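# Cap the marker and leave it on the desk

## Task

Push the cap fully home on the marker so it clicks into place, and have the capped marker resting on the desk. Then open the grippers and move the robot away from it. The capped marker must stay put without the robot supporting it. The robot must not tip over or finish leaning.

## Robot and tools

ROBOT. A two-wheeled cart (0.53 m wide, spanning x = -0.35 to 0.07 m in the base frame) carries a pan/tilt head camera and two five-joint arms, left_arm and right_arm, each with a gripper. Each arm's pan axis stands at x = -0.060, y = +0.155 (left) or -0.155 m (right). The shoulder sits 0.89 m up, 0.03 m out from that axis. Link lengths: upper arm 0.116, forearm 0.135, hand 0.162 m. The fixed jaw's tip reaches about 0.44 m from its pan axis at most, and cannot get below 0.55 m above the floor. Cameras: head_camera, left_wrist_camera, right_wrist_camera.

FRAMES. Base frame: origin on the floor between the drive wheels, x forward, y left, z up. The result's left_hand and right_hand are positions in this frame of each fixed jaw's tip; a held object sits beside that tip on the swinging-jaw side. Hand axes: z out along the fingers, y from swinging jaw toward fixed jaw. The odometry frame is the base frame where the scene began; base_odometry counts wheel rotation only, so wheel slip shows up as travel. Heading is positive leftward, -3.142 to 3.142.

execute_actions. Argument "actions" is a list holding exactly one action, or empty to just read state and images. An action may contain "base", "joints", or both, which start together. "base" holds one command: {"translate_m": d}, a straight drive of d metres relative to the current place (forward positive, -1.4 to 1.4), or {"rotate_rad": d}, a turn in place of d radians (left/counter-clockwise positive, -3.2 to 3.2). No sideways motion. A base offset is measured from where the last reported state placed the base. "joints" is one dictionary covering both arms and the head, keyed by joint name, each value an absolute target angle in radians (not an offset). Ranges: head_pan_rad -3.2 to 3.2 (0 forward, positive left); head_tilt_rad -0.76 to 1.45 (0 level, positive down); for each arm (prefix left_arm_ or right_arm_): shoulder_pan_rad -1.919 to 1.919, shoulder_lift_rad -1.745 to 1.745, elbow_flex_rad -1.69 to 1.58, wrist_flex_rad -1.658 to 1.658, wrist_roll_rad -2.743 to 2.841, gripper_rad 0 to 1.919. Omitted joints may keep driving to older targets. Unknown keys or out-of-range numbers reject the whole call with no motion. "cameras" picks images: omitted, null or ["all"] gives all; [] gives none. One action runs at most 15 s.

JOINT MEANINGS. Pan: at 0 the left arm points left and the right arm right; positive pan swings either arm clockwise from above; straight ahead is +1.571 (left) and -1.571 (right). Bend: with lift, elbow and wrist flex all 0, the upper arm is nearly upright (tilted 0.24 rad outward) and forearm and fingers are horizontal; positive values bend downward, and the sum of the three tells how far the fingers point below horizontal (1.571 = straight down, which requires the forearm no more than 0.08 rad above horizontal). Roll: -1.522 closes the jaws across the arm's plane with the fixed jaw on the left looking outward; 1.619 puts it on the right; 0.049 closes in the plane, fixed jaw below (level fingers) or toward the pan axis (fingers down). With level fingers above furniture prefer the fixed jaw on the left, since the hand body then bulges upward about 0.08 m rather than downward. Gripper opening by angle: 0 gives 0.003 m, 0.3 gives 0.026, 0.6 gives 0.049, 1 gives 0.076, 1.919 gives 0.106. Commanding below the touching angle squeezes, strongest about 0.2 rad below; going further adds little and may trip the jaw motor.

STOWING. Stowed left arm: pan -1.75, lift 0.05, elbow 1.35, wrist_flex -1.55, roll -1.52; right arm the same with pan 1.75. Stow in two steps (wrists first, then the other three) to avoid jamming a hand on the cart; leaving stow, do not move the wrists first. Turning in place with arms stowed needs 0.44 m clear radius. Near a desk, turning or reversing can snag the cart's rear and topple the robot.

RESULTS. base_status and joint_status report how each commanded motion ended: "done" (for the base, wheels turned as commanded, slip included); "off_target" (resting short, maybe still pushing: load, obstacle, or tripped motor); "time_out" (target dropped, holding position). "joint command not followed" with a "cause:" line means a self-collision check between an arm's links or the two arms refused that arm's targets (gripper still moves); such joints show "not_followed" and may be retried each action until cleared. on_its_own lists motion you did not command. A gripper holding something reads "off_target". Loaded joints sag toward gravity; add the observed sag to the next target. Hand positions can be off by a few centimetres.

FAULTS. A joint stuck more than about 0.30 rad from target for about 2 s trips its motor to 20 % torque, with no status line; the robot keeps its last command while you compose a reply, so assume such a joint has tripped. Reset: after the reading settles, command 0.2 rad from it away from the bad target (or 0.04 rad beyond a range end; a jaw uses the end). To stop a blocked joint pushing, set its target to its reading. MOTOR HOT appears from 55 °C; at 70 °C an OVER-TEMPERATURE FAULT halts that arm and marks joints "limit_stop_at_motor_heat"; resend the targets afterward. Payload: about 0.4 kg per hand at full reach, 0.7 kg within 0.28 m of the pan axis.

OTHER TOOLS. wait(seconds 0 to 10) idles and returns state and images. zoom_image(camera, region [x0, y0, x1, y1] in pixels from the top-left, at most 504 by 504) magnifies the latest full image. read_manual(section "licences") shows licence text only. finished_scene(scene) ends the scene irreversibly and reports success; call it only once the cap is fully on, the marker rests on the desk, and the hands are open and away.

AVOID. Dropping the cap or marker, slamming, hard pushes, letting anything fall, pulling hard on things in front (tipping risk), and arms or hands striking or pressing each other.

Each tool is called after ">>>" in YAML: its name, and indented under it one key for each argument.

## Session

>>> execute_actions:
  actions:
    - {"joints":{"head_tilt_rad":0.45}}

Scene clock: 1.07 s.
base_odometry: x=+0.000 y=+0.000 heading=+0.000 (m, m, rad; odometry frame)
base_status: not commanded
joint_positions: head_pan_rad=-0.026 head_tilt_rad=+0.443 left_arm_shoulder_pan_rad=-1.731 left_arm_shoulder_lift_rad=+0.095 left_arm_elbow_flex_rad=+1.355 left_arm_wrist_flex_rad=-1.493 left_arm_wrist_roll_rad=-1.531 left_arm_gripper_rad=+1.920 right_arm_shoulder_pan_rad=+1.725 right_arm_shoulder_lift_rad=+0.049 right_arm_elbow_flex_rad=+1.281 right_arm_wrist_flex_rad=-1.600 right_arm_wrist_roll_rad=-1.545 right_arm_gripper_rad=+1.920
joint_status: all done
left_hand: x=-0.3063 y=+0.1074 z=+0.8768 quat_wxyz=(-0.061, -0.690, -0.052, +0.720) (m; base frame)
right_hand: x=-0.3139 y=-0.1232 z=+0.9181 quat_wxyz=(-0.052, +0.603, -0.054, -0.794) (m; base frame)
pictures: head_camera, left_wrist_camera, right_wrist_camera
Images, in order (width x height): head_camera 644x476, left_wrist_camera 644x476, right_wrist_camera 644x476.

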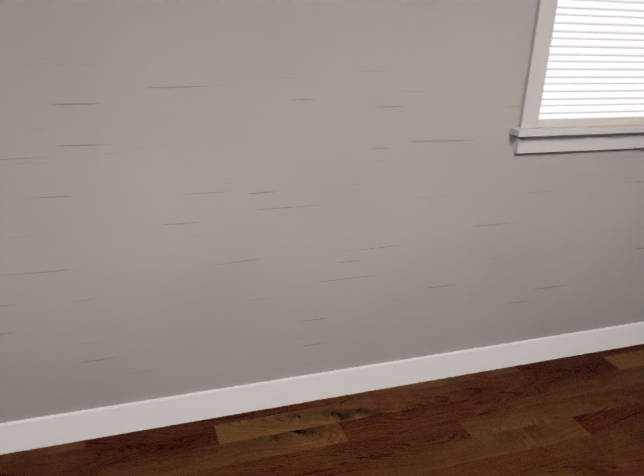

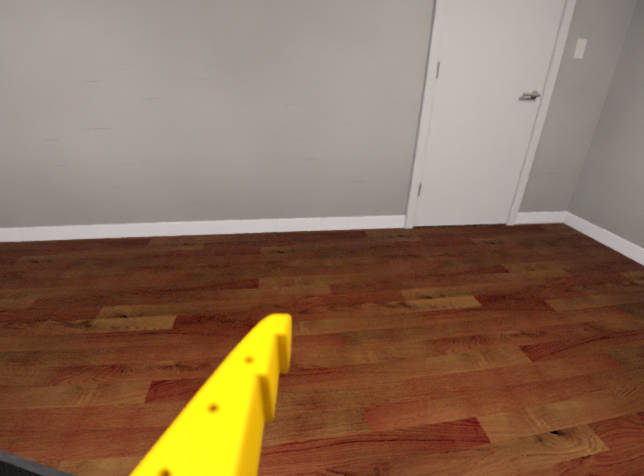

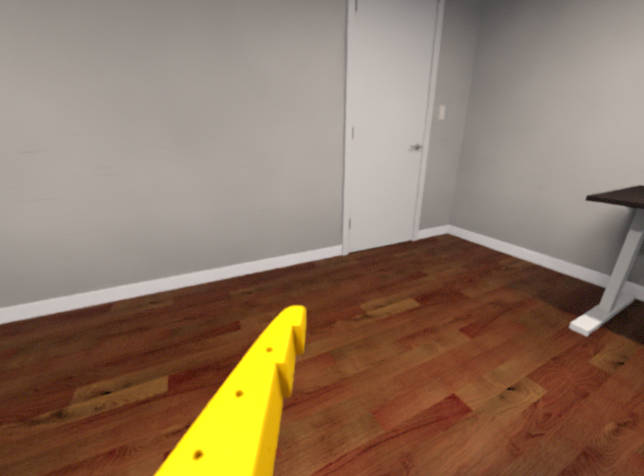

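>>> execute_actions:
  actions:
    - {"base":{"rotate_rad":1.95},"joints":{"head_tilt_rad":0.4,"head_pan_rad":0.0,"left_arm_shoulder_pan_rad":1.57,"left_arm_shoulder_lift_rad":-0.2,"left_arm_elbow_flex_rad":0.3,"right_arm_shoulder_pan_rad":-1.57,"right_arm_shoulder_lift_rad":-0.2,"right_arm_elbow_flex_rad":0.3}}
  cameras: []

>>> execute_actions:
  actions:
    - {"joints":{"left_arm_wrist_flex_rad":1.0,"right_arm_wrist_flex_rad":1.0,"left_arm_gripper_rad":0.6,"right_arm_gripper_rad":0.6}}
  cameras: ["head_camera"]

Scene clock: 12.83 s.
base_odometry: x=-0.001 y=+0.000 heading=+1.949 (m, m, rad; odometry frame)
base_status: done
joint_positions: head_pan_rad=-0.010 head_tilt_rad=+0.413 left_arm_shoulder_pan_rad=+1.558 left_arm_shoulder_lift_rad=-0.169 left_arm_elbow_flex_rad=+0.338 left_arm_wrist_flex_rad=-1.493 left_arm_wrist_roll_rad=-1.531 left_arm_gripper_rad=+1.920 right_arm_shoulder_pan_rad=-1.560 right_arm_shoulder_lift_rad=-0.161 right_arm_elbow_flex_rad=+0.335 right_arm_wrist_flex_rad=-1.600 right_arm_wrist_roll_rad=-1.545 right_arm_gripper_rad=+1.920
joint_status: all done
left_hand: x=+0.1522 y=+0.1654 z=+1.1477 quat_wxyz=(+0.992, +0.000, +0.123, +0.011) (m; base frame)
right_hand: x=+0.1369 y=-0.1493 z=+1.1503 quat_wxyz=(+0.997, +0.001, +0.072, +0.006) (m; base frame)
pictures: none
No camera images: the call's "cameras" was empty. Leave "cameras" out to get every camera's image.

Scene clock: 15.30 s.
base_odometry: x=-0.001 y=+0.000 heading=+1.949 (m, m, rad; odometry frame)
base_status: not commanded
joint_positions: head_pan_rad=-0.010 head_tilt_rad=+0.413 left_arm_shoulder_pan_rad=+1.558 left_arm_shoulder_lift_rad=-0.169 left_arm_elbow_flex_rad=+0.338 left_arm_wrist_flex_rad=+0.992 left_arm_wrist_roll_rad=-1.531 left_arm_gripper_rad=+0.610 right_arm_shoulder_pan_rad=-1.560 right_arm_shoulder_lift_rad=-0.161 right_arm_elbow_flex_rad=+0.335 right_arm_wrist_flex_rad=+0.994 right_arm_wrist_roll_rad=-1.545 right_arm_gripper_rad=+0.608
joint_status: all done
left_hand: x=+0.1766 y=+0.1657 z=+0.8447 quat_wxyz=(+0.203, -0.002, +0.979, +0.002) (m; base frame)
right_hand: x=+0.1768 y=-0.1497 z=+0.8438 quat_wxyz=(+0.200, +0.016, +0.980, +0.001) (m; base frame)
pictures: head_camera
Images, in order (width x height): head_camera 644x476.

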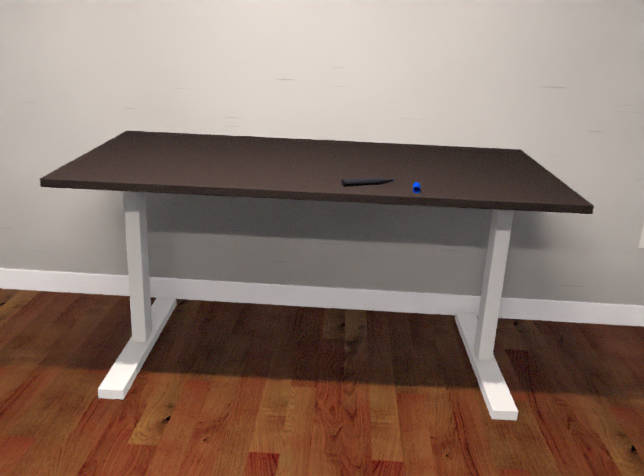

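>>> execute_actions:
  actions:
    - {"base":{"rotate_rad":-0.11}}
  cameras: []

>>> execute_actions:
  actions:
    - {"base":{"translate_m":0.9},"joints":{"head_tilt_rad":0.85}}

Scene clock: 24.43 s.
base_odometry: x=-0.001 y=+0.000 heading=+1.837 (m, m, rad; odometry frame)
base_status: done
joint_positions: head_pan_rad=-0.010 head_tilt_rad=+0.413 left_arm_shoulder_pan_rad=+1.560 left_arm_shoulder_lift_rad=-0.169 left_arm_elbow_flex_rad=+0.338 left_arm_wrist_flex_rad=+0.992 left_arm_wrist_roll_rad=-1.531 left_arm_gripper_rad=+0.610 right_arm_shoulder_pan_rad=-1.560 right_arm_shoulder_lift_rad=-0.161 right_arm_elbow_flex_rad=+0.335 right_arm_wrist_flex_rad=+0.994 right_arm_wrist_roll_rad=-1.545 right_arm_gripper_rad=+0.608
joint_status: not commanded
left_hand: x=+0.1766 y=+0.1654 z=+0.8447 quat_wxyz=(+0.203, -0.001, +0.979, +0.002) (m; base frame)
right_hand: x=+0.1768 y=-0.1497 z=+0.8438 quat_wxyz=(+0.200, +0.016, +0.980, +0.001) (m; base frame)
pictures: none
No camera images: the call's "cameras" was empty. Leave "cameras" out to get every camera's image.

Scene clock: 29.70 s.
base_odometry: x=-0.239 y=+0.868 heading=+1.837 (m, m, rad; odometry frame)
base_status: done
joint_positions: head_pan_rad=-0.010 head_tilt_rad=+0.845 left_arm_shoulder_pan_rad=+1.560 left_arm_shoulder_lift_rad=-0.169 left_arm_elbow_flex_rad=+0.338 left_arm_wrist_flex_rad=+0.992 left_arm_wrist_roll_rad=-1.531 left_arm_gripper_rad=+0.610 right_arm_shoulder_pan_rad=-1.560 right_arm_shoulder_lift_rad=-0.161 right_arm_elbow_flex_rad=+0.335 right_arm_wrist_flex_rad=+0.995 right_arm_wrist_roll_rad=-1.545 right_arm_gripper_rad=+0.608
joint_status: all done
left_hand: x=+0.1766 y=+0.1654 z=+0.8447 quat_wxyz=(+0.203, -0.001, +0.979, +0.002) (m; base frame)
right_hand: x=+0.1766 y=-0.1497 z=+0.8437 quat_wxyz=(+0.200, +0.016, +0.980, +0.001) (m; base frame)
pictures: head_camera, left_wrist_camera, right_wrist_camera
Images, in order (width x height): head_camera 644x476, left_wrist_camera 644x476, right_wrist_camera 644x476.

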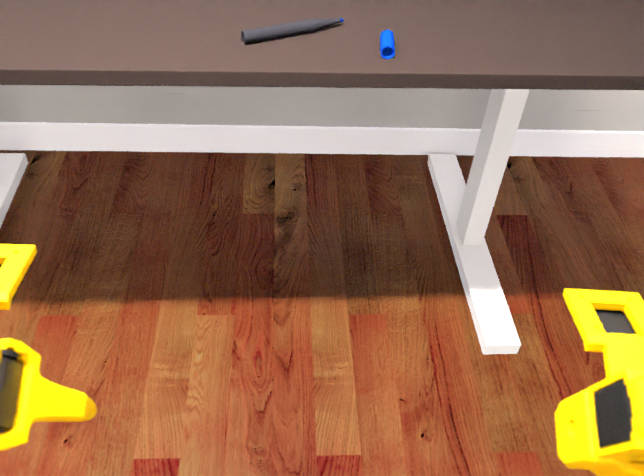

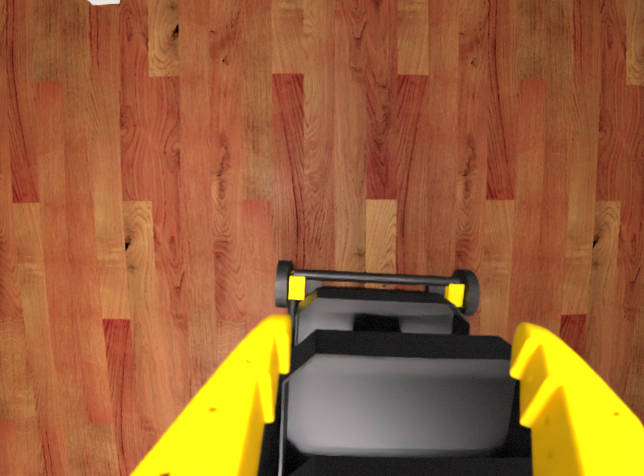

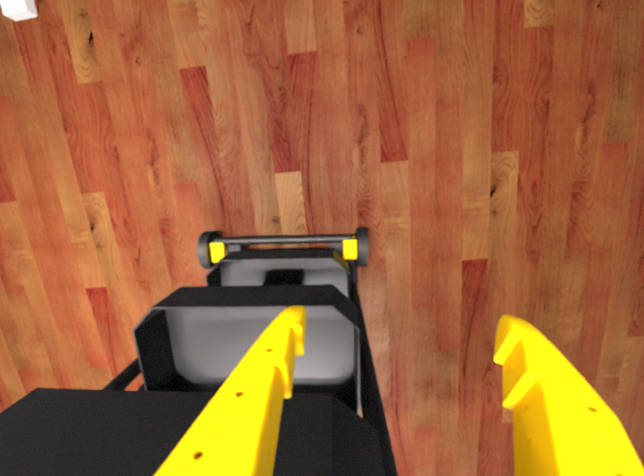

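>>> execute_actions:
  actions:
    - {"base":{"translate_m":0.56},"joints":{"head_tilt_rad":1.15}}

Scene clock: 35.63 s.
base_odometry: x=-0.387 y=+1.409 heading=+1.838 (m, m, rad; odometry frame)
base_status: done
joint_positions: head_pan_rad=-0.010 head_tilt_rad=+1.145 left_arm_shoulder_pan_rad=+1.560 left_arm_shoulder_lift_rad=-0.169 left_arm_elbow_flex_rad=+0.338 left_arm_wrist_flex_rad=+0.992 left_arm_wrist_roll_rad=-1.531 left_arm_gripper_rad=+0.610 right_arm_shoulder_pan_rad=-1.560 right_arm_shoulder_lift_rad=-0.161 right_arm_elbow_flex_rad=+0.335 right_arm_wrist_flex_rad=+0.995 right_arm_wrist_roll_rad=-1.545 right_arm_gripper_rad=+0.608
joint_status: all done
left_hand: x=+0.1766 y=+0.1654 z=+0.8447 quat_wxyz=(+0.203, -0.001, +0.979, +0.002) (m; base frame)
right_hand: x=+0.1766 y=-0.1497 z=+0.8437 quat_wxyz=(+0.200, +0.016, +0.980, +0.001) (m; base frame)
pictures: head_camera, left_wrist_camera, right_wrist_camera
Images, in order (width x height): head_camera 644x476, left_wrist_camera 644x476, right_wrist_camera 644x476.

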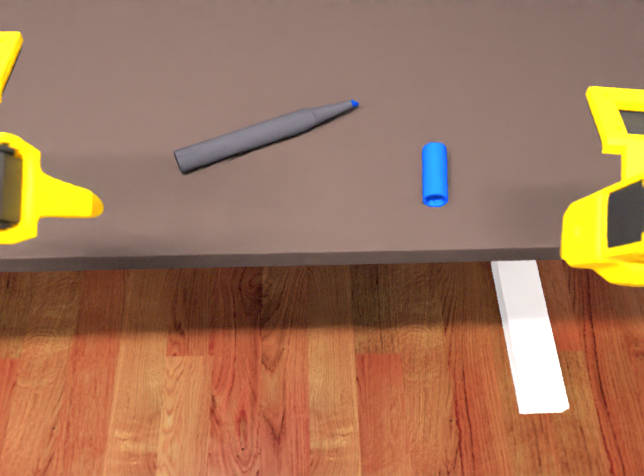

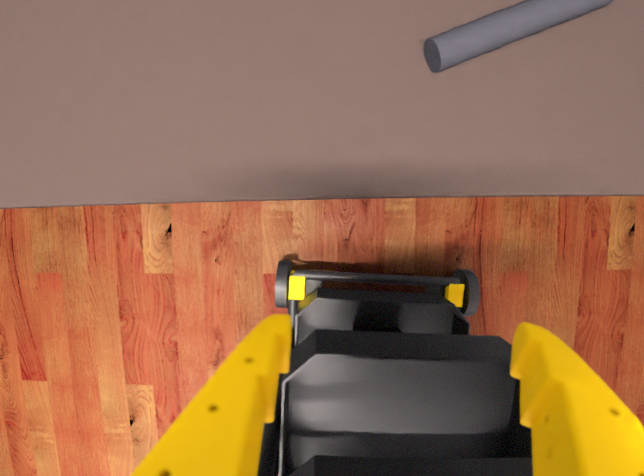

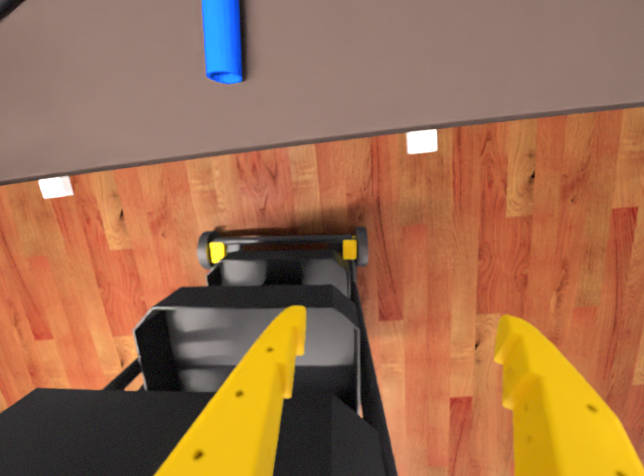

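>>> execute_actions:
  actions:
    - {"base":{"translate_m":0.09}}
  cameras: ["head_camera"]

>>> execute_actions:
  actions:
    - {"joints":{"left_arm_shoulder_pan_rad":1.82,"left_arm_shoulder_lift_rad":0.73,"left_arm_elbow_flex_rad":-0.55,"left_arm_wrist_flex_rad":1.33,"left_arm_wrist_roll_rad":0.65,"right_arm_shoulder_pan_rad":-1.80,"right_arm_shoulder_lift_rad":0.69,"right_arm_elbow_flex_rad":-0.50,"right_arm_wrist_flex_rad":1.22,"right_arm_wrist_roll_rad":1.40}}

Scene clock: 45.10 s.
base_odometry: x=-0.411 y=+1.495 heading=+1.838 (m, m, rad; odometry frame)
base_status: done
joint_positions: head_pan_rad=-0.010 head_tilt_rad=+1.145 left_arm_shoulder_pan_rad=+1.560 left_arm_shoulder_lift_rad=-0.169 left_arm_elbow_flex_rad=+0.338 left_arm_wrist_flex_rad=+0.992 left_arm_wrist_roll_rad=-1.531 left_arm_gripper_rad=+0.610 right_arm_shoulder_pan_rad=-1.560 right_arm_shoulder_lift_rad=-0.161 right_arm_elbow_flex_rad=+0.335 right_arm_wrist_flex_rad=+0.995 right_arm_wrist_roll_rad=-1.545 right_arm_gripper_rad=+0.608
joint_status: not commanded
left_hand: x=+0.1766 y=+0.1654 z=+0.8447 quat_wxyz=(+0.203, -0.001, +0.979, +0.002) (m; base frame)
right_hand: x=+0.1766 y=-0.1497 z=+0.8437 quat_wxyz=(+0.200, +0.016, +0.980, +0.001) (m; base frame)
pictures: head_camera
Images, in order (width x height): head_camera 644x476.

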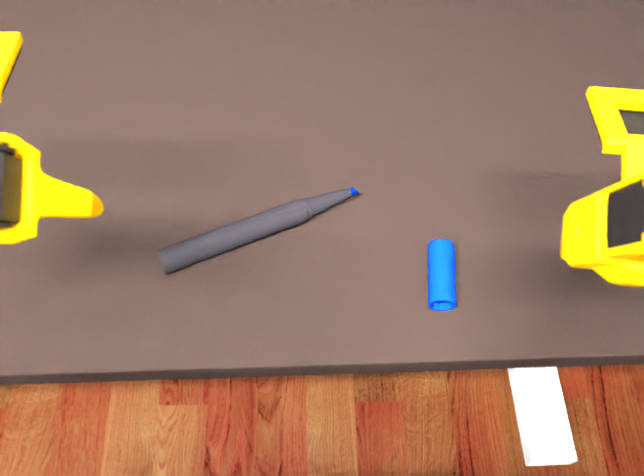

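Scene clock: 48.13 s.
base_odometry: x=-0.411 y=+1.495 heading=+1.838 (m, m, rad; odometry frame)
base_status: not commanded
joint_positions: head_pan_rad=-0.010 head_tilt_rad=+1.145 left_arm_shoulder_pan_rad=+1.808 left_arm_shoulder_lift_rad=+0.745 left_arm_elbow_flex_rad=-0.513 left_arm_wrist_flex_rad=+1.318 left_arm_wrist_roll_rad=+0.641 left_arm_gripper_rad=+0.610 right_arm_shoulder_pan_rad=-1.790 right_arm_shoulder_lift_rad=+0.710 right_arm_elbow_flex_rad=-0.466 right_arm_wrist_flex_rad=+1.212 right_arm_wrist_roll_rad=+1.391 right_arm_gripper_rad=+0.608
joint_status: all done
left_hand: x=+0.1882 y=+0.0900 z=+0.7711 quat_wxyz=(+0.004, -0.821, +0.571, -0.009) (m; base frame)
right_hand: x=+0.2092 y=-0.1030 z=+0.7739 quat_wxyz=(+0.013, -0.998, +0.004, -0.056) (m; base frame)
pictures: head_camera, left_wrist_camera, right_wrist_camera
Images, in order (width x height): head_camera 644x476, left_wrist_camera 644x476, right_wrist_camera 644x476.

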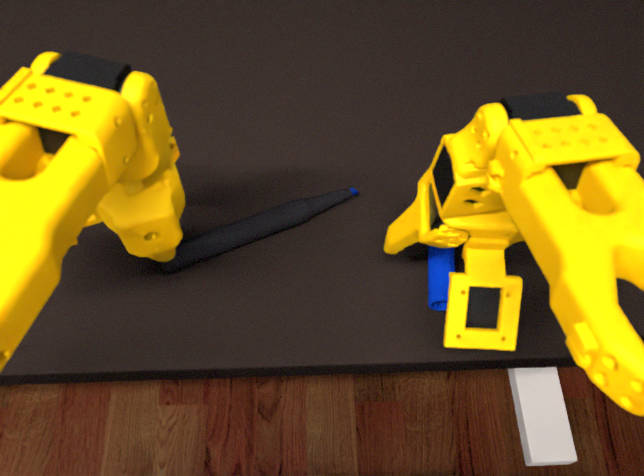

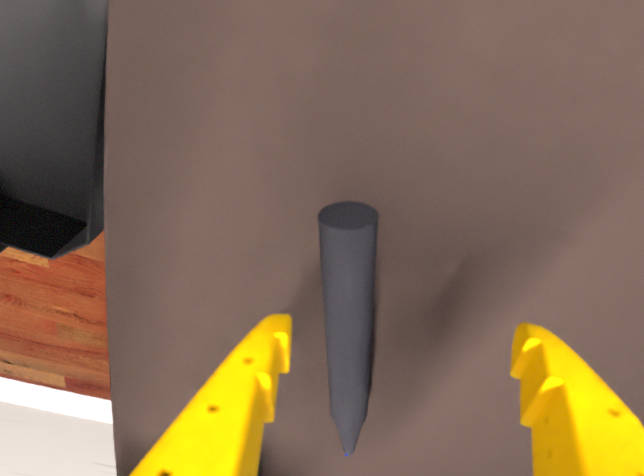

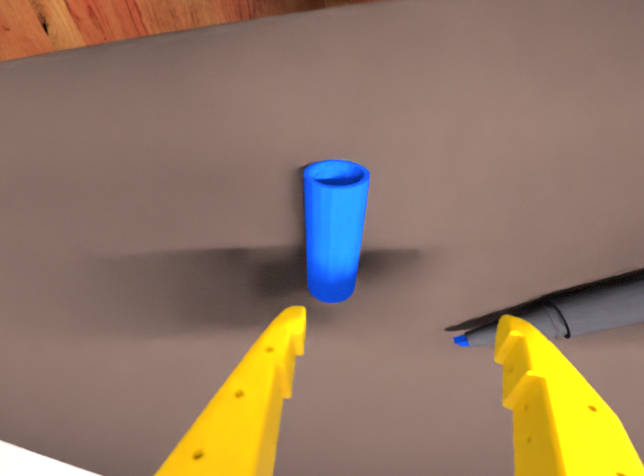

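>>> execute_actions:
  actions:
    - {"joints":{"left_arm_shoulder_pan_rad":1.845,"left_arm_shoulder_lift_rad":0.845,"left_arm_elbow_flex_rad":-0.48,"left_arm_wrist_flex_rad":1.155,"left_arm_wrist_roll_rad":0.75,"left_arm_gripper_rad":0.5,"right_arm_shoulder_pan_rad":-1.75,"right_arm_shoulder_lift_rad":0.82,"right_arm_wrist_flex_rad":1.06,"right_arm_wrist_roll_rad":1.44,"right_arm_gripper_rad":0.5}}

Scene clock: 54.50 s.
base_odometry: x=-0.411 y=+1.495 heading=+1.838 (m, m, rad; odometry frame)
base_status: not commanded
joint_positions: head_pan_rad=-0.010 head_tilt_rad=+1.145 left_arm_shoulder_pan_rad=+1.833 left_arm_shoulder_lift_rad=+0.860 left_arm_elbow_flex_rad=-0.478 left_arm_wrist_flex_rad=+1.168 left_arm_wrist_roll_rad=+0.743 left_arm_gripper_rad=+0.510 right_arm_shoulder_pan_rad=-1.760 right_arm_shoulder_lift_rad=+0.839 right_arm_elbow_flex_rad=-0.467 right_arm_wrist_flex_rad=+1.069 right_arm_wrist_roll_rad=+1.431 right_arm_gripper_rad=+0.508
joint_status: all done
left_hand: x=+0.1881 y=+0.0829 z=+0.7400 quat_wxyz=(+0.003, -0.842, +0.539, -0.009) (m; base frame)
right_hand: x=+0.2166 y=-0.1102 z=+0.7450 quat_wxyz=(+0.012, -0.998, +0.000, -0.064) (m; base frame)
pictures: head_camera, left_wrist_camera, right_wrist_camera
Images, in order (width x height): head_camera 644x476, left_wrist_camera 644x476, right_wrist_camera 644x476.

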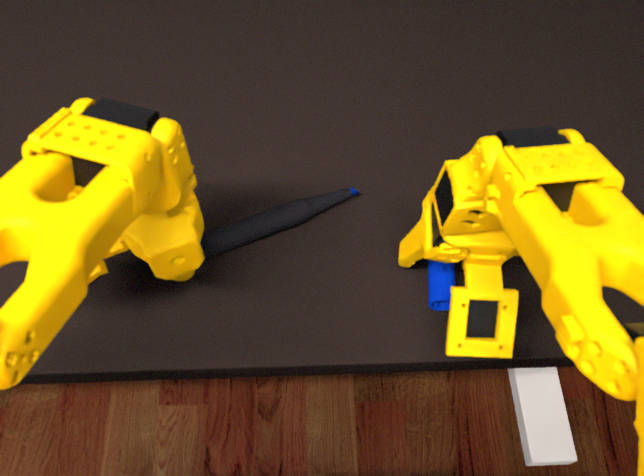

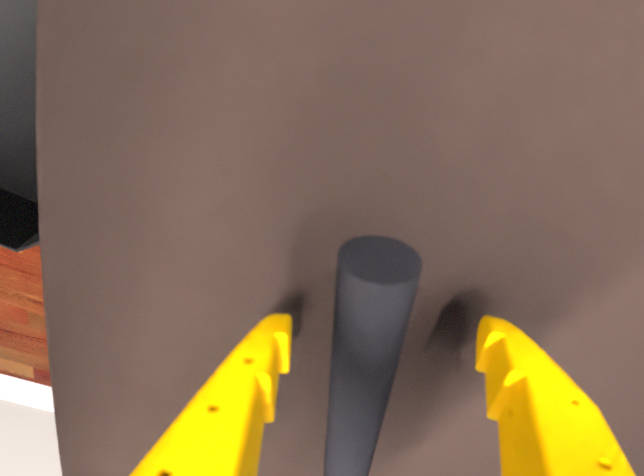

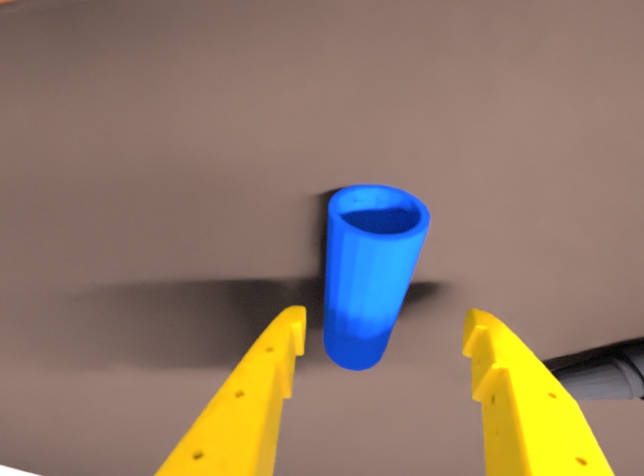

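>>> execute_actions:
  actions:
    - {"joints":{"left_arm_shoulder_pan_rad":1.87,"left_arm_shoulder_lift_rad":0.905,"left_arm_wrist_flex_rad":1.05,"left_arm_wrist_roll_rad":0.71,"right_arm_shoulder_lift_rad":0.915,"right_arm_elbow_flex_rad":-0.58,"right_arm_wrist_flex_rad":0.98,"right_arm_wrist_roll_rad":1.39}}

Scene clock: 59.10 s.
base_odometry: x=-0.411 y=+1.495 heading=+1.838 (m, m, rad; odometry frame)
base_status: not commanded
joint_positions: head_pan_rad=-0.010 head_tilt_rad=+1.145 left_arm_shoulder_pan_rad=+1.859 left_arm_shoulder_lift_rad=+0.920 left_arm_elbow_flex_rad=-0.478 left_arm_wrist_flex_rad=+1.062 left_arm_wrist_roll_rad=+0.718 left_arm_gripper_rad=+0.510 right_arm_shoulder_pan_rad=-1.760 right_arm_shoulder_lift_rad=+0.935 right_arm_elbow_flex_rad=-0.547 right_arm_wrist_flex_rad=+0.989 right_arm_wrist_roll_rad=+1.399 right_arm_gripper_rad=+0.508
joint_status: all done
left_hand: x=+0.1932 y=+0.0745 z=+0.7262 quat_wxyz=(+0.010, -0.828, +0.560, -0.031) (m; base frame)
right_hand: x=+0.2301 y=-0.1076 z=+0.7342 quat_wxyz=(+0.020, -0.995, +0.016, -0.095) (m; base frame)
pictures: head_camera, left_wrist_camera, right_wrist_camera
Images, in order (width x height): head_camera 644x476, left_wrist_camera 644x476, right_wrist_camera 644x476.

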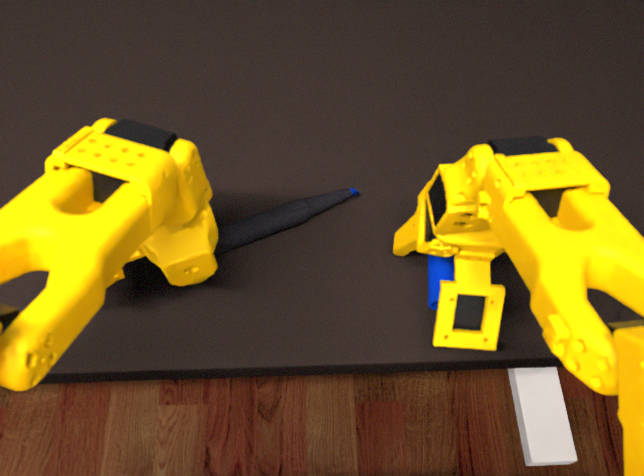

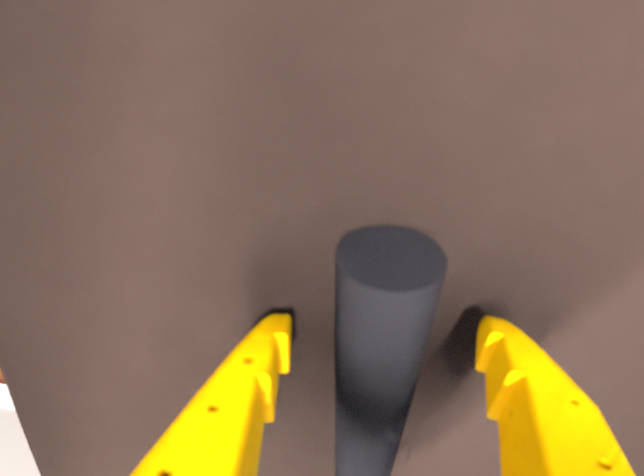

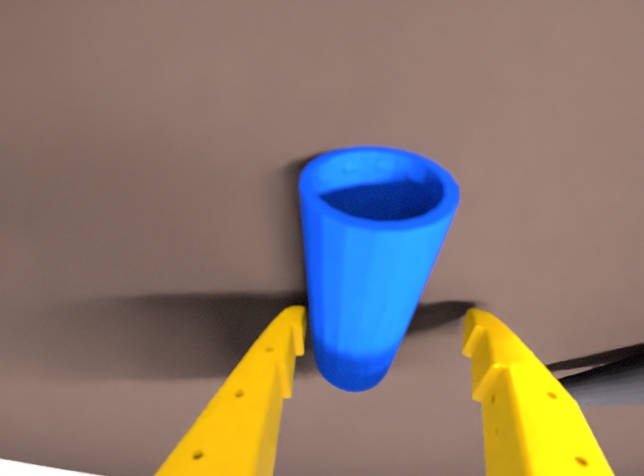

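>>> execute_actions:
  actions:
    - {"joints":{"left_arm_gripper_rad":0.05,"right_arm_gripper_rad":0.05,"left_arm_wrist_flex_rad":1.03}}
  cameras: ["left_wrist_camera","right_wrist_camera"]

>>> execute_actions:
  actions:
    - {"joints":{"right_arm_shoulder_lift_rad":0.845,"left_arm_shoulder_lift_rad":0.84,"left_arm_shoulder_pan_rad":1.78,"right_arm_shoulder_pan_rad":-1.70}}
  cameras: []

>>> execute_actions:
  actions:
    - {"joints":{"right_arm_wrist_roll_rad":-0.11,"left_arm_wrist_roll_rad":0.285,"left_arm_wrist_flex_rad":1.10,"right_arm_wrist_flex_rad":1.03}}
  cameras: []

>>> execute_actions:
  actions:
    - {"joints":{"right_arm_shoulder_lift_rad":0.915,"left_arm_shoulder_lift_rad":0.905}}

Scene clock: 65.30 s.
base_odometry: x=-0.411 y=+1.495 heading=+1.838 (m, m, rad; odometry frame)
base_status: not commanded
joint_positions: head_pan_rad=-0.010 head_tilt_rad=+1.145 left_arm_shoulder_pan_rad=+1.859 left_arm_shoulder_lift_rad=+0.920 left_arm_elbow_flex_rad=-0.478 left_arm_wrist_flex_rad=+1.042 left_arm_wrist_roll_rad=+0.718 left_arm_gripper_rad=+0.206 right_arm_shoulder_pan_rad=-1.760 right_arm_shoulder_lift_rad=+0.935 right_arm_elbow_flex_rad=-0.552 right_arm_wrist_flex_rad=+0.989 right_arm_wrist_roll_rad=+1.399 right_arm_gripper_rad=+0.213
joint_status: left_arm_gripper_rad off_target (ended at +0.206, target +0.050); right_arm_gripper_rad off_target (ended at +0.213, target +0.050); the others done
left_hand: x=+0.1962 y=+0.0736 z=+0.7264 quat_wxyz=(+0.013, -0.828, +0.560, -0.041) (m; base frame)
right_hand: x=+0.2310 y=-0.1074 z=+0.7349 quat_wxyz=(+0.020, -0.995, +0.016, -0.097) (m; base frame)
pictures: left_wrist_camera, right_wrist_camera
Images, in order (width x height): left_wrist_camera 644x476, right_wrist_camera 644x476.

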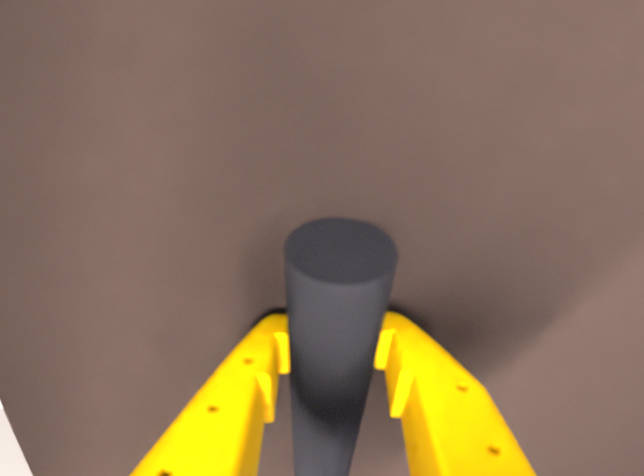

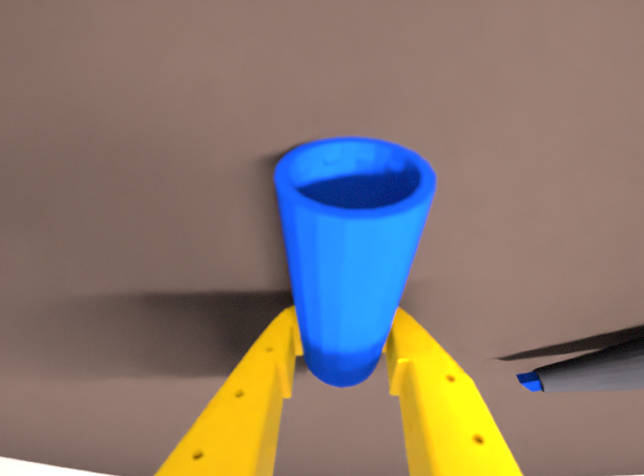

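Scene clock: 66.00 s.
base_odometry: x=-0.411 y=+1.495 heading=+1.838 (m, m, rad; odometry frame)
base_status: not commanded
joint_positions: head_pan_rad=-0.010 head_tilt_rad=+1.145 left_arm_shoulder_pan_rad=+1.791 left_arm_shoulder_lift_rad=+0.897 left_arm_elbow_flex_rad=-0.478 left_arm_wrist_flex_rad=+1.042 left_arm_wrist_roll_rad=+0.718 left_arm_gripper_rad=+0.206 right_arm_shoulder_pan_rad=-1.711 right_arm_shoulder_lift_rad=+0.911 right_arm_elbow_flex_rad=-0.552 right_arm_wrist_flex_rad=+0.989 right_arm_wrist_roll_rad=+1.399 right_arm_gripper_rad=+0.213
joint_status: all done
left_hand: x=+0.2048 y=+0.0903 z=+0.7319 quat_wxyz=(+0.018, -0.845, +0.531, -0.051) (m; base frame)
right_hand: x=+0.2368 y=-0.1212 z=+0.7415 quat_wxyz=(+0.020, -0.993, +0.040, -0.109) (m; base frame)
pictures: none
No camera images: the call's "cameras" was empty. Leave "cameras" out to get every camera's image.

Scene clock: 67.90 s.
base_odometry: x=-0.411 y=+1.495 heading=+1.838 (m, m, rad; odometry frame)
base_status: not commanded
joint_positions: head_pan_rad=-0.010 head_tilt_rad=+1.145 left_arm_shoulder_pan_rad=+1.791 left_arm_shoulder_lift_rad=+0.897 left_arm_elbow_flex_rad=-0.478 left_arm_wrist_flex_rad=+1.088 left_arm_wrist_roll_rad=+0.292 left_arm_gripper_rad=+0.206 right_arm_shoulder_pan_rad=-1.711 right_arm_shoulder_lift_rad=+0.911 right_arm_elbow_flex_rad=-0.552 right_arm_wrist_flex_rad=+1.023 right_arm_wrist_roll_rad=-0.101 right_arm_gripper_rad=+0.213
joint_status: all done
left_hand: x=+0.1968 y=+0.0951 z=+0.7314 quat_wxyz=(+0.017, -0.715, +0.699, -0.027) (m; base frame)
right_hand: x=+0.2241 y=-0.1142 z=+0.7392 quat_wxyz=(+0.076, -0.700, +0.708, -0.056) (m; base frame)
pictures: none
No camera images: the call's "cameras" was empty. Leave "cameras" out to get every camera's image.

Scene clock: 68.53 s.
base_odometry: x=-0.411 y=+1.495 heading=+1.838 (m, m, rad; odometry frame)
base_status: not commanded
joint_positions: head_pan_rad=-0.010 head_tilt_rad=+1.145 left_arm_shoulder_pan_rad=+1.791 left_arm_shoulder_lift_rad=+0.917 left_arm_elbow_flex_rad=-0.478 left_arm_wrist_flex_rad=+1.088 left_arm_wrist_roll_rad=+0.292 left_arm_gripper_rad=+0.206 right_arm_shoulder_pan_rad=-1.711 right_arm_shoulder_lift_rad=+0.931 right_arm_elbow_flex_rad=-0.552 right_arm_wrist_flex_rad=+1.023 right_arm_wrist_roll_rad=-0.101 right_arm_gripper_rad=+0.213
joint_status: all done
left_hand: x=+0.1936 y=+0.0958 z=+0.7268 quat_wxyz=(+0.011, -0.715, +0.699, -0.018) (m; base frame)
right_hand: x=+0.2210 y=-0.1146 z=+0.7341 quat_wxyz=(+0.068, -0.701, +0.708, -0.050) (m; base frame)
pictures: head_camera, left_wrist_camera, right_wrist_camera
Images, in order (width x height): head_camera 644x476, left_wrist_camera 644x476, right_wrist_camera 644x476.

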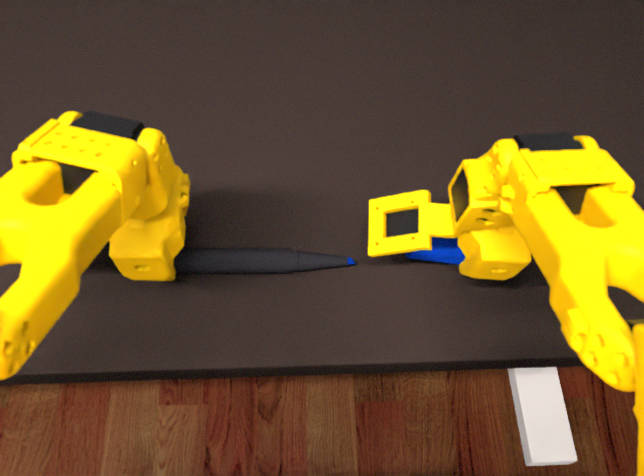

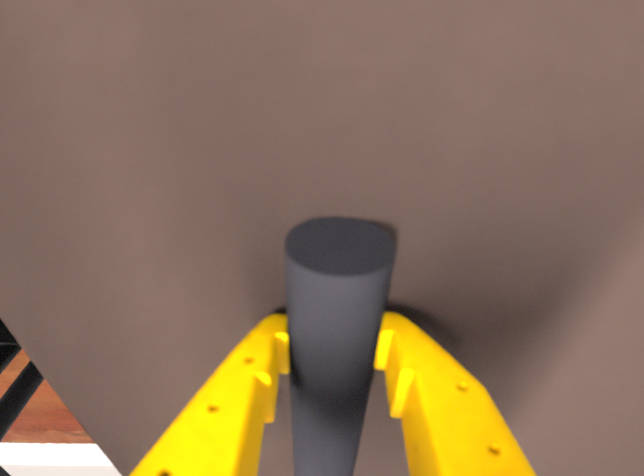

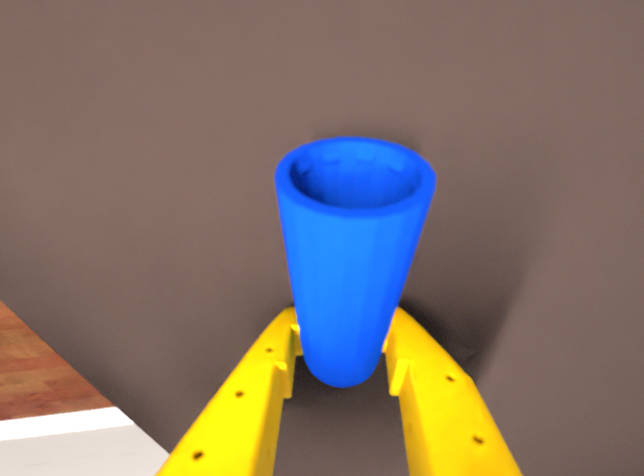

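Move the cap close, then regrip both flat.

>>> execute_actions:
  actions:
    - {"joints":{"right_arm_wrist_roll_rad":-0.23,"right_arm_shoulder_pan_rad":-1.84}}
  cameras: []

>>> execute_actions:
  actions:
    - {"joints":{"right_arm_gripper_rad":0.27,"left_arm_gripper_rad":0.27}}
  cameras: ["right_wrist_camera"]

>>> execute_actions:
  actions:
    - {"joints":{"right_arm_shoulder_pan_rad":-1.80,"left_arm_shoulder_pan_rad":1.765}}
  cameras: []

>>> execute_actions:
  actions:
    - {"joints":{"right_arm_gripper_rad":0.03,"left_arm_gripper_rad":0.03}}

Scene clock: 72.40 s.
base_odometry: x=-0.411 y=+1.495 heading=+1.838 (m, m, rad; odometry frame)
base_status: not commanded
joint_positions: head_pan_rad=-0.010 head_tilt_rad=+1.145 left_arm_shoulder_pan_rad=+1.791 left_arm_shoulder_lift_rad=+0.917 left_arm_elbow_flex_rad=-0.478 left_arm_wrist_flex_rad=+1.088 left_arm_wrist_roll_rad=+0.292 left_arm_gripper_rad=+0.206 right_arm_shoulder_pan_rad=-1.829 right_arm_shoulder_lift_rad=+0.931 right_arm_elbow_flex_rad=-0.552 right_arm_wrist_flex_rad=+1.023 right_arm_wrist_roll_rad=-0.221 right_arm_gripper_rad=+0.213
joint_status: all done
left_hand: x=+0.1936 y=+0.0958 z=+0.7268 quat_wxyz=(+0.011, -0.715, +0.699, -0.018) (m; base frame)
right_hand: x=+0.2142 y=-0.0809 z=+0.7342 quat_wxyz=(+0.073, -0.700, +0.709, -0.042) (m; base frame)
pictures: none
No camera images: the call's "cameras" was empty. Leave "cameras" out to get every camera's image.

Scene clock: 73.00 s.
base_odometry: x=-0.411 y=+1.495 heading=+1.838 (m, m, rad; odometry frame)
base_status: not commanded
joint_positions: head_pan_rad=-0.010 head_tilt_rad=+1.145 left_arm_shoulder_pan_rad=+1.791 left_arm_shoulder_lift_rad=+0.920 left_arm_elbow_flex_rad=-0.478 left_arm_wrist_flex_rad=+1.088 left_arm_wrist_roll_rad=+0.292 left_arm_gripper_rad=+0.260 right_arm_shoulder_pan_rad=-1.829 right_arm_shoulder_lift_rad=+0.931 right_arm_elbow_flex_rad=-0.552 right_arm_wrist_flex_rad=+1.023 right_arm_wrist_roll_rad=-0.221 right_arm_gripper_rad=+0.262
joint_status: all done
left_hand: x=+0.1931 y=+0.0959 z=+0.7261 quat_wxyz=(+0.010, -0.715, +0.699, -0.017) (m; base frame)
right_hand: x=+0.2142 y=-0.0809 z=+0.7342 quat_wxyz=(+0.073, -0.700, +0.709, -0.042) (m; base frame)
pictures: right_wrist_camera
Images, in order (width x height): right_wrist_camera 644x476.

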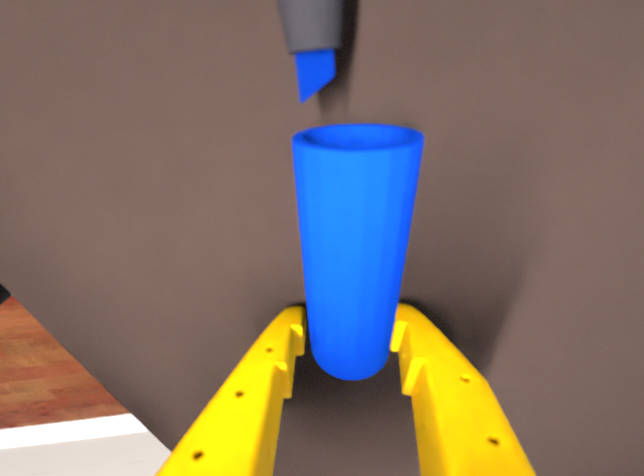

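Scene clock: 73.60 s.
base_odometry: x=-0.411 y=+1.495 heading=+1.838 (m, m, rad; odometry frame)
base_status: not commanded
joint_positions: head_pan_rad=-0.010 head_tilt_rad=+1.145 left_arm_shoulder_pan_rad=+1.777 left_arm_shoulder_lift_rad=+0.920 left_arm_elbow_flex_rad=-0.478 left_arm_wrist_flex_rad=+1.088 left_arm_wrist_roll_rad=+0.292 left_arm_gripper_rad=+0.260 right_arm_shoulder_pan_rad=-1.810 right_arm_shoulder_lift_rad=+0.931 right_arm_elbow_flex_rad=-0.552 right_arm_wrist_flex_rad=+1.023 right_arm_wrist_roll_rad=-0.221 right_arm_gripper_rad=+0.262
joint_status: all done
left_hand: x=+0.1938 y=+0.0994 z=+0.7261 quat_wxyz=(+0.011, -0.720, +0.694, -0.017) (m; base frame)
right_hand: x=+0.2156 y=-0.0859 z=+0.7342 quat_wxyz=(+0.073, -0.694, +0.715, -0.043) (m; base frame)
pictures: none
No camera images: the call's "cameras" was empty. Leave "cameras" out to get every camera's image.

Scene clock: 74.23 s.
base_odometry: x=-0.411 y=+1.495 heading=+1.838 (m, m, rad; odometry frame)
base_status: not commanded
joint_positions: head_pan_rad=-0.010 head_tilt_rad=+1.145 left_arm_shoulder_pan_rad=+1.777 left_arm_shoulder_lift_rad=+0.920 left_arm_elbow_flex_rad=-0.478 left_arm_wrist_flex_rad=+1.088 left_arm_wrist_roll_rad=+0.292 left_arm_gripper_rad=+0.206 right_arm_shoulder_pan_rad=-1.810 right_arm_shoulder_lift_rad=+0.931 right_arm_elbow_flex_rad=-0.552 right_arm_wrist_flex_rad=+1.023 right_arm_wrist_roll_rad=-0.221 right_arm_gripper_rad=+0.203
joint_status: left_arm_gripper_rad off_target (ended at +0.206, target +0.030); right_arm_gripper_rad off_target (ended at +0.203, target +0.030)
left_hand: x=+0.1938 y=+0.0994 z=+0.7261 quat_wxyz=(+0.011, -0.720, +0.694, -0.017) (m; base frame)
right_hand: x=+0.2156 y=-0.0859 z=+0.7342 quat_wxyz=(+0.073, -0.694, +0.715, -0.043) (m; base frame)
pictures: head_camera, left_wrist_camera, right_wrist_camera
Images, in order (width x height): head_camera 644x476, left_wrist_camera 644x476, right_wrist_camera 644x476.

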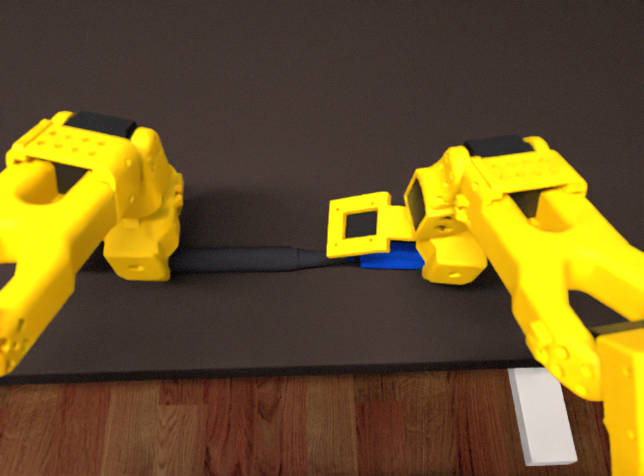

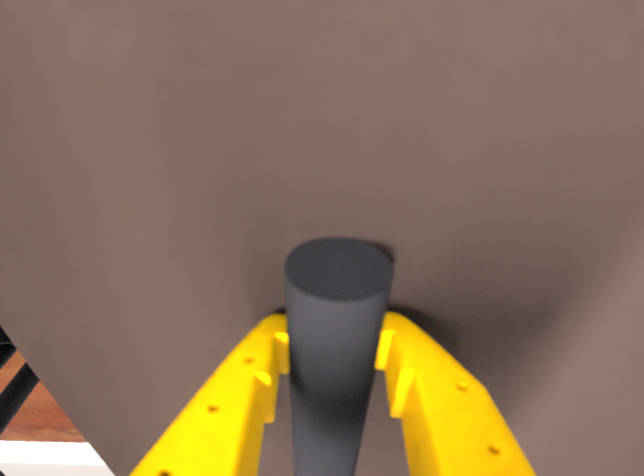

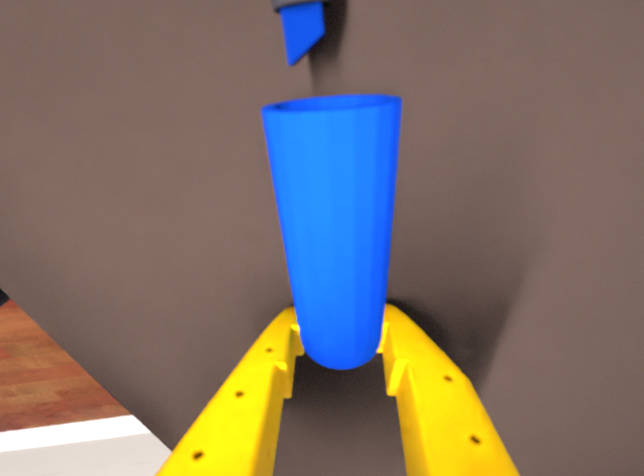

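>>> execute_actions:
  actions:
    - {"joints":{"left_arm_wrist_flex_rad":1.05,"right_arm_shoulder_pan_rad":-1.86,"right_arm_wrist_roll_rad":-0.25,"left_arm_shoulder_pan_rad":1.82,"left_arm_wrist_roll_rad":0.32}}
  cameras: ["head_camera","right_wrist_camera"]

Scene clock: 77.80 s.
base_odometry: x=-0.411 y=+1.495 heading=+1.838 (m, m, rad; odometry frame)
base_status: not commanded
joint_positions: head_pan_rad=-0.010 head_tilt_rad=+1.145 left_arm_shoulder_pan_rad=+1.808 left_arm_shoulder_lift_rad=+0.922 left_arm_elbow_flex_rad=-0.478 left_arm_wrist_flex_rad=+1.064 left_arm_wrist_roll_rad=+0.313 left_arm_gripper_rad=+0.206 right_arm_shoulder_pan_rad=-1.849 right_arm_shoulder_lift_rad=+0.931 right_arm_elbow_flex_rad=-0.552 right_arm_wrist_flex_rad=+1.023 right_arm_wrist_roll_rad=-0.241 right_arm_gripper_rad=+0.203
joint_status: all done
left_hand: x=+0.1956 y=+0.0906 z=+0.7258 quat_wxyz=(+0.016, -0.716, +0.697, -0.027) (m; base frame)
right_hand: x=+0.2127 y=-0.0753 z=+0.7342 quat_wxyz=(+0.074, -0.700, +0.709, -0.041) (m; base frame)
pictures: head_camera, right_wrist_camera
Images, in order (width x height): head_camera 644x476, right_wrist_camera 644x476.

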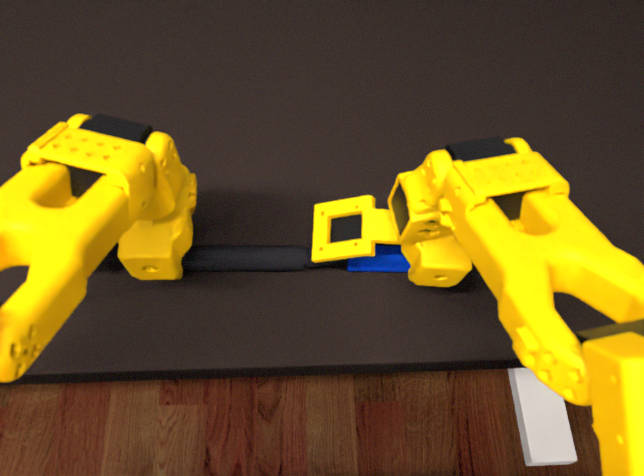

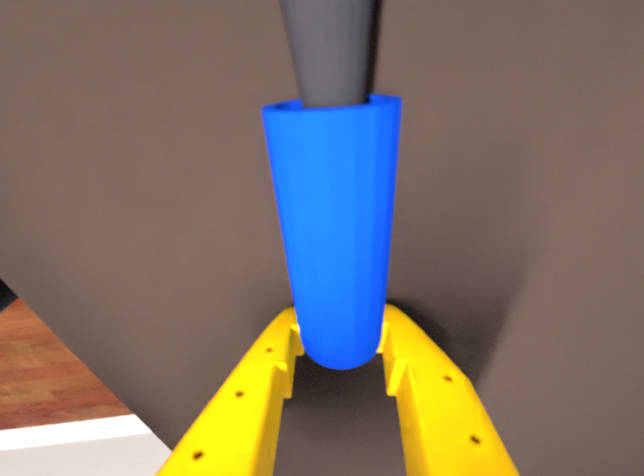

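>>> execute_actions:
  actions:
    - {"joints":{"left_arm_wrist_flex_rad":1.035,"right_arm_shoulder_pan_rad":-1.919,"right_arm_wrist_roll_rad":-0.31,"left_arm_shoulder_pan_rad":1.919,"left_arm_wrist_roll_rad":0.375}}

Scene clock: 80.67 s.
base_odometry: x=-0.411 y=+1.495 heading=+1.838 (m, m, rad; odometry frame)
base_status: not commanded
joint_positions: head_pan_rad=-0.010 head_tilt_rad=+1.145 left_arm_shoulder_pan_rad=+1.879 left_arm_shoulder_lift_rad=+0.922 left_arm_elbow_flex_rad=-0.478 left_arm_wrist_flex_rad=+1.047 left_arm_wrist_roll_rad=+0.368 left_arm_gripper_rad=+0.206 right_arm_shoulder_pan_rad=-1.899 right_arm_shoulder_lift_rad=+0.931 right_arm_elbow_flex_rad=-0.552 right_arm_wrist_flex_rad=+1.026 right_arm_wrist_roll_rad=-0.299 right_arm_gripper_rad=+0.203
joint_status: left_arm_shoulder_pan_rad off_target (ended at +1.879, target +1.919); the others done
left_hand: x=+0.1930 y=+0.0715 z=+0.7258 quat_wxyz=(+0.018, -0.711, +0.702, -0.035) (m; base frame)
right_hand: x=+0.2078 y=-0.0613 z=+0.7341 quat_wxyz=(+0.075, -0.698, +0.711, -0.036) (m; base frame)
pictures: head_camera, left_wrist_camera, right_wrist_camera
Images, in order (width x height): head_camera 644x476, left_wrist_camera 644x476, right_wrist_camera 644x476.

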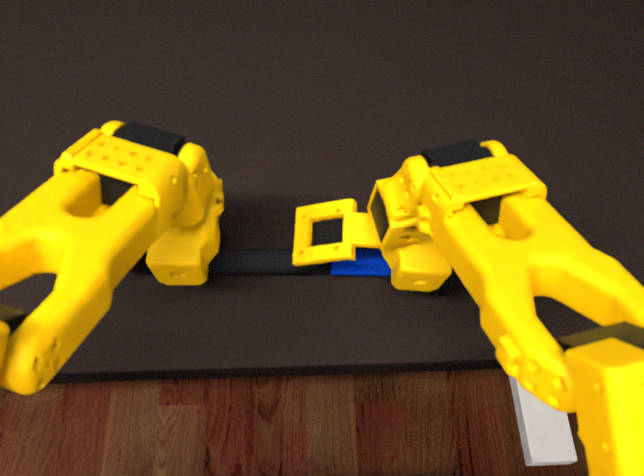

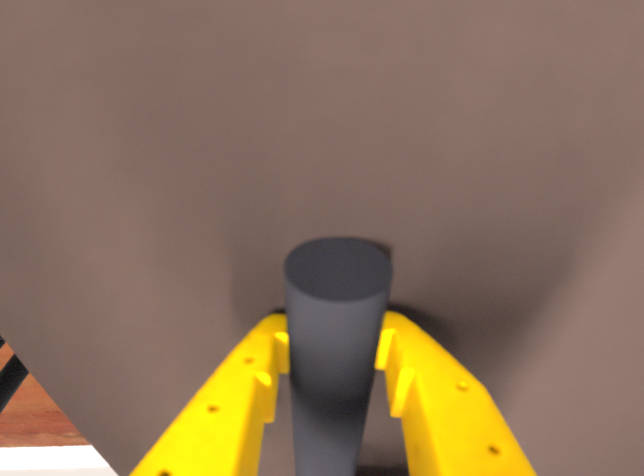

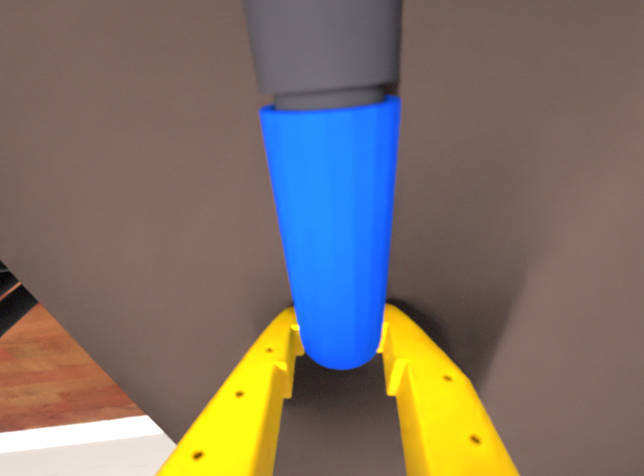

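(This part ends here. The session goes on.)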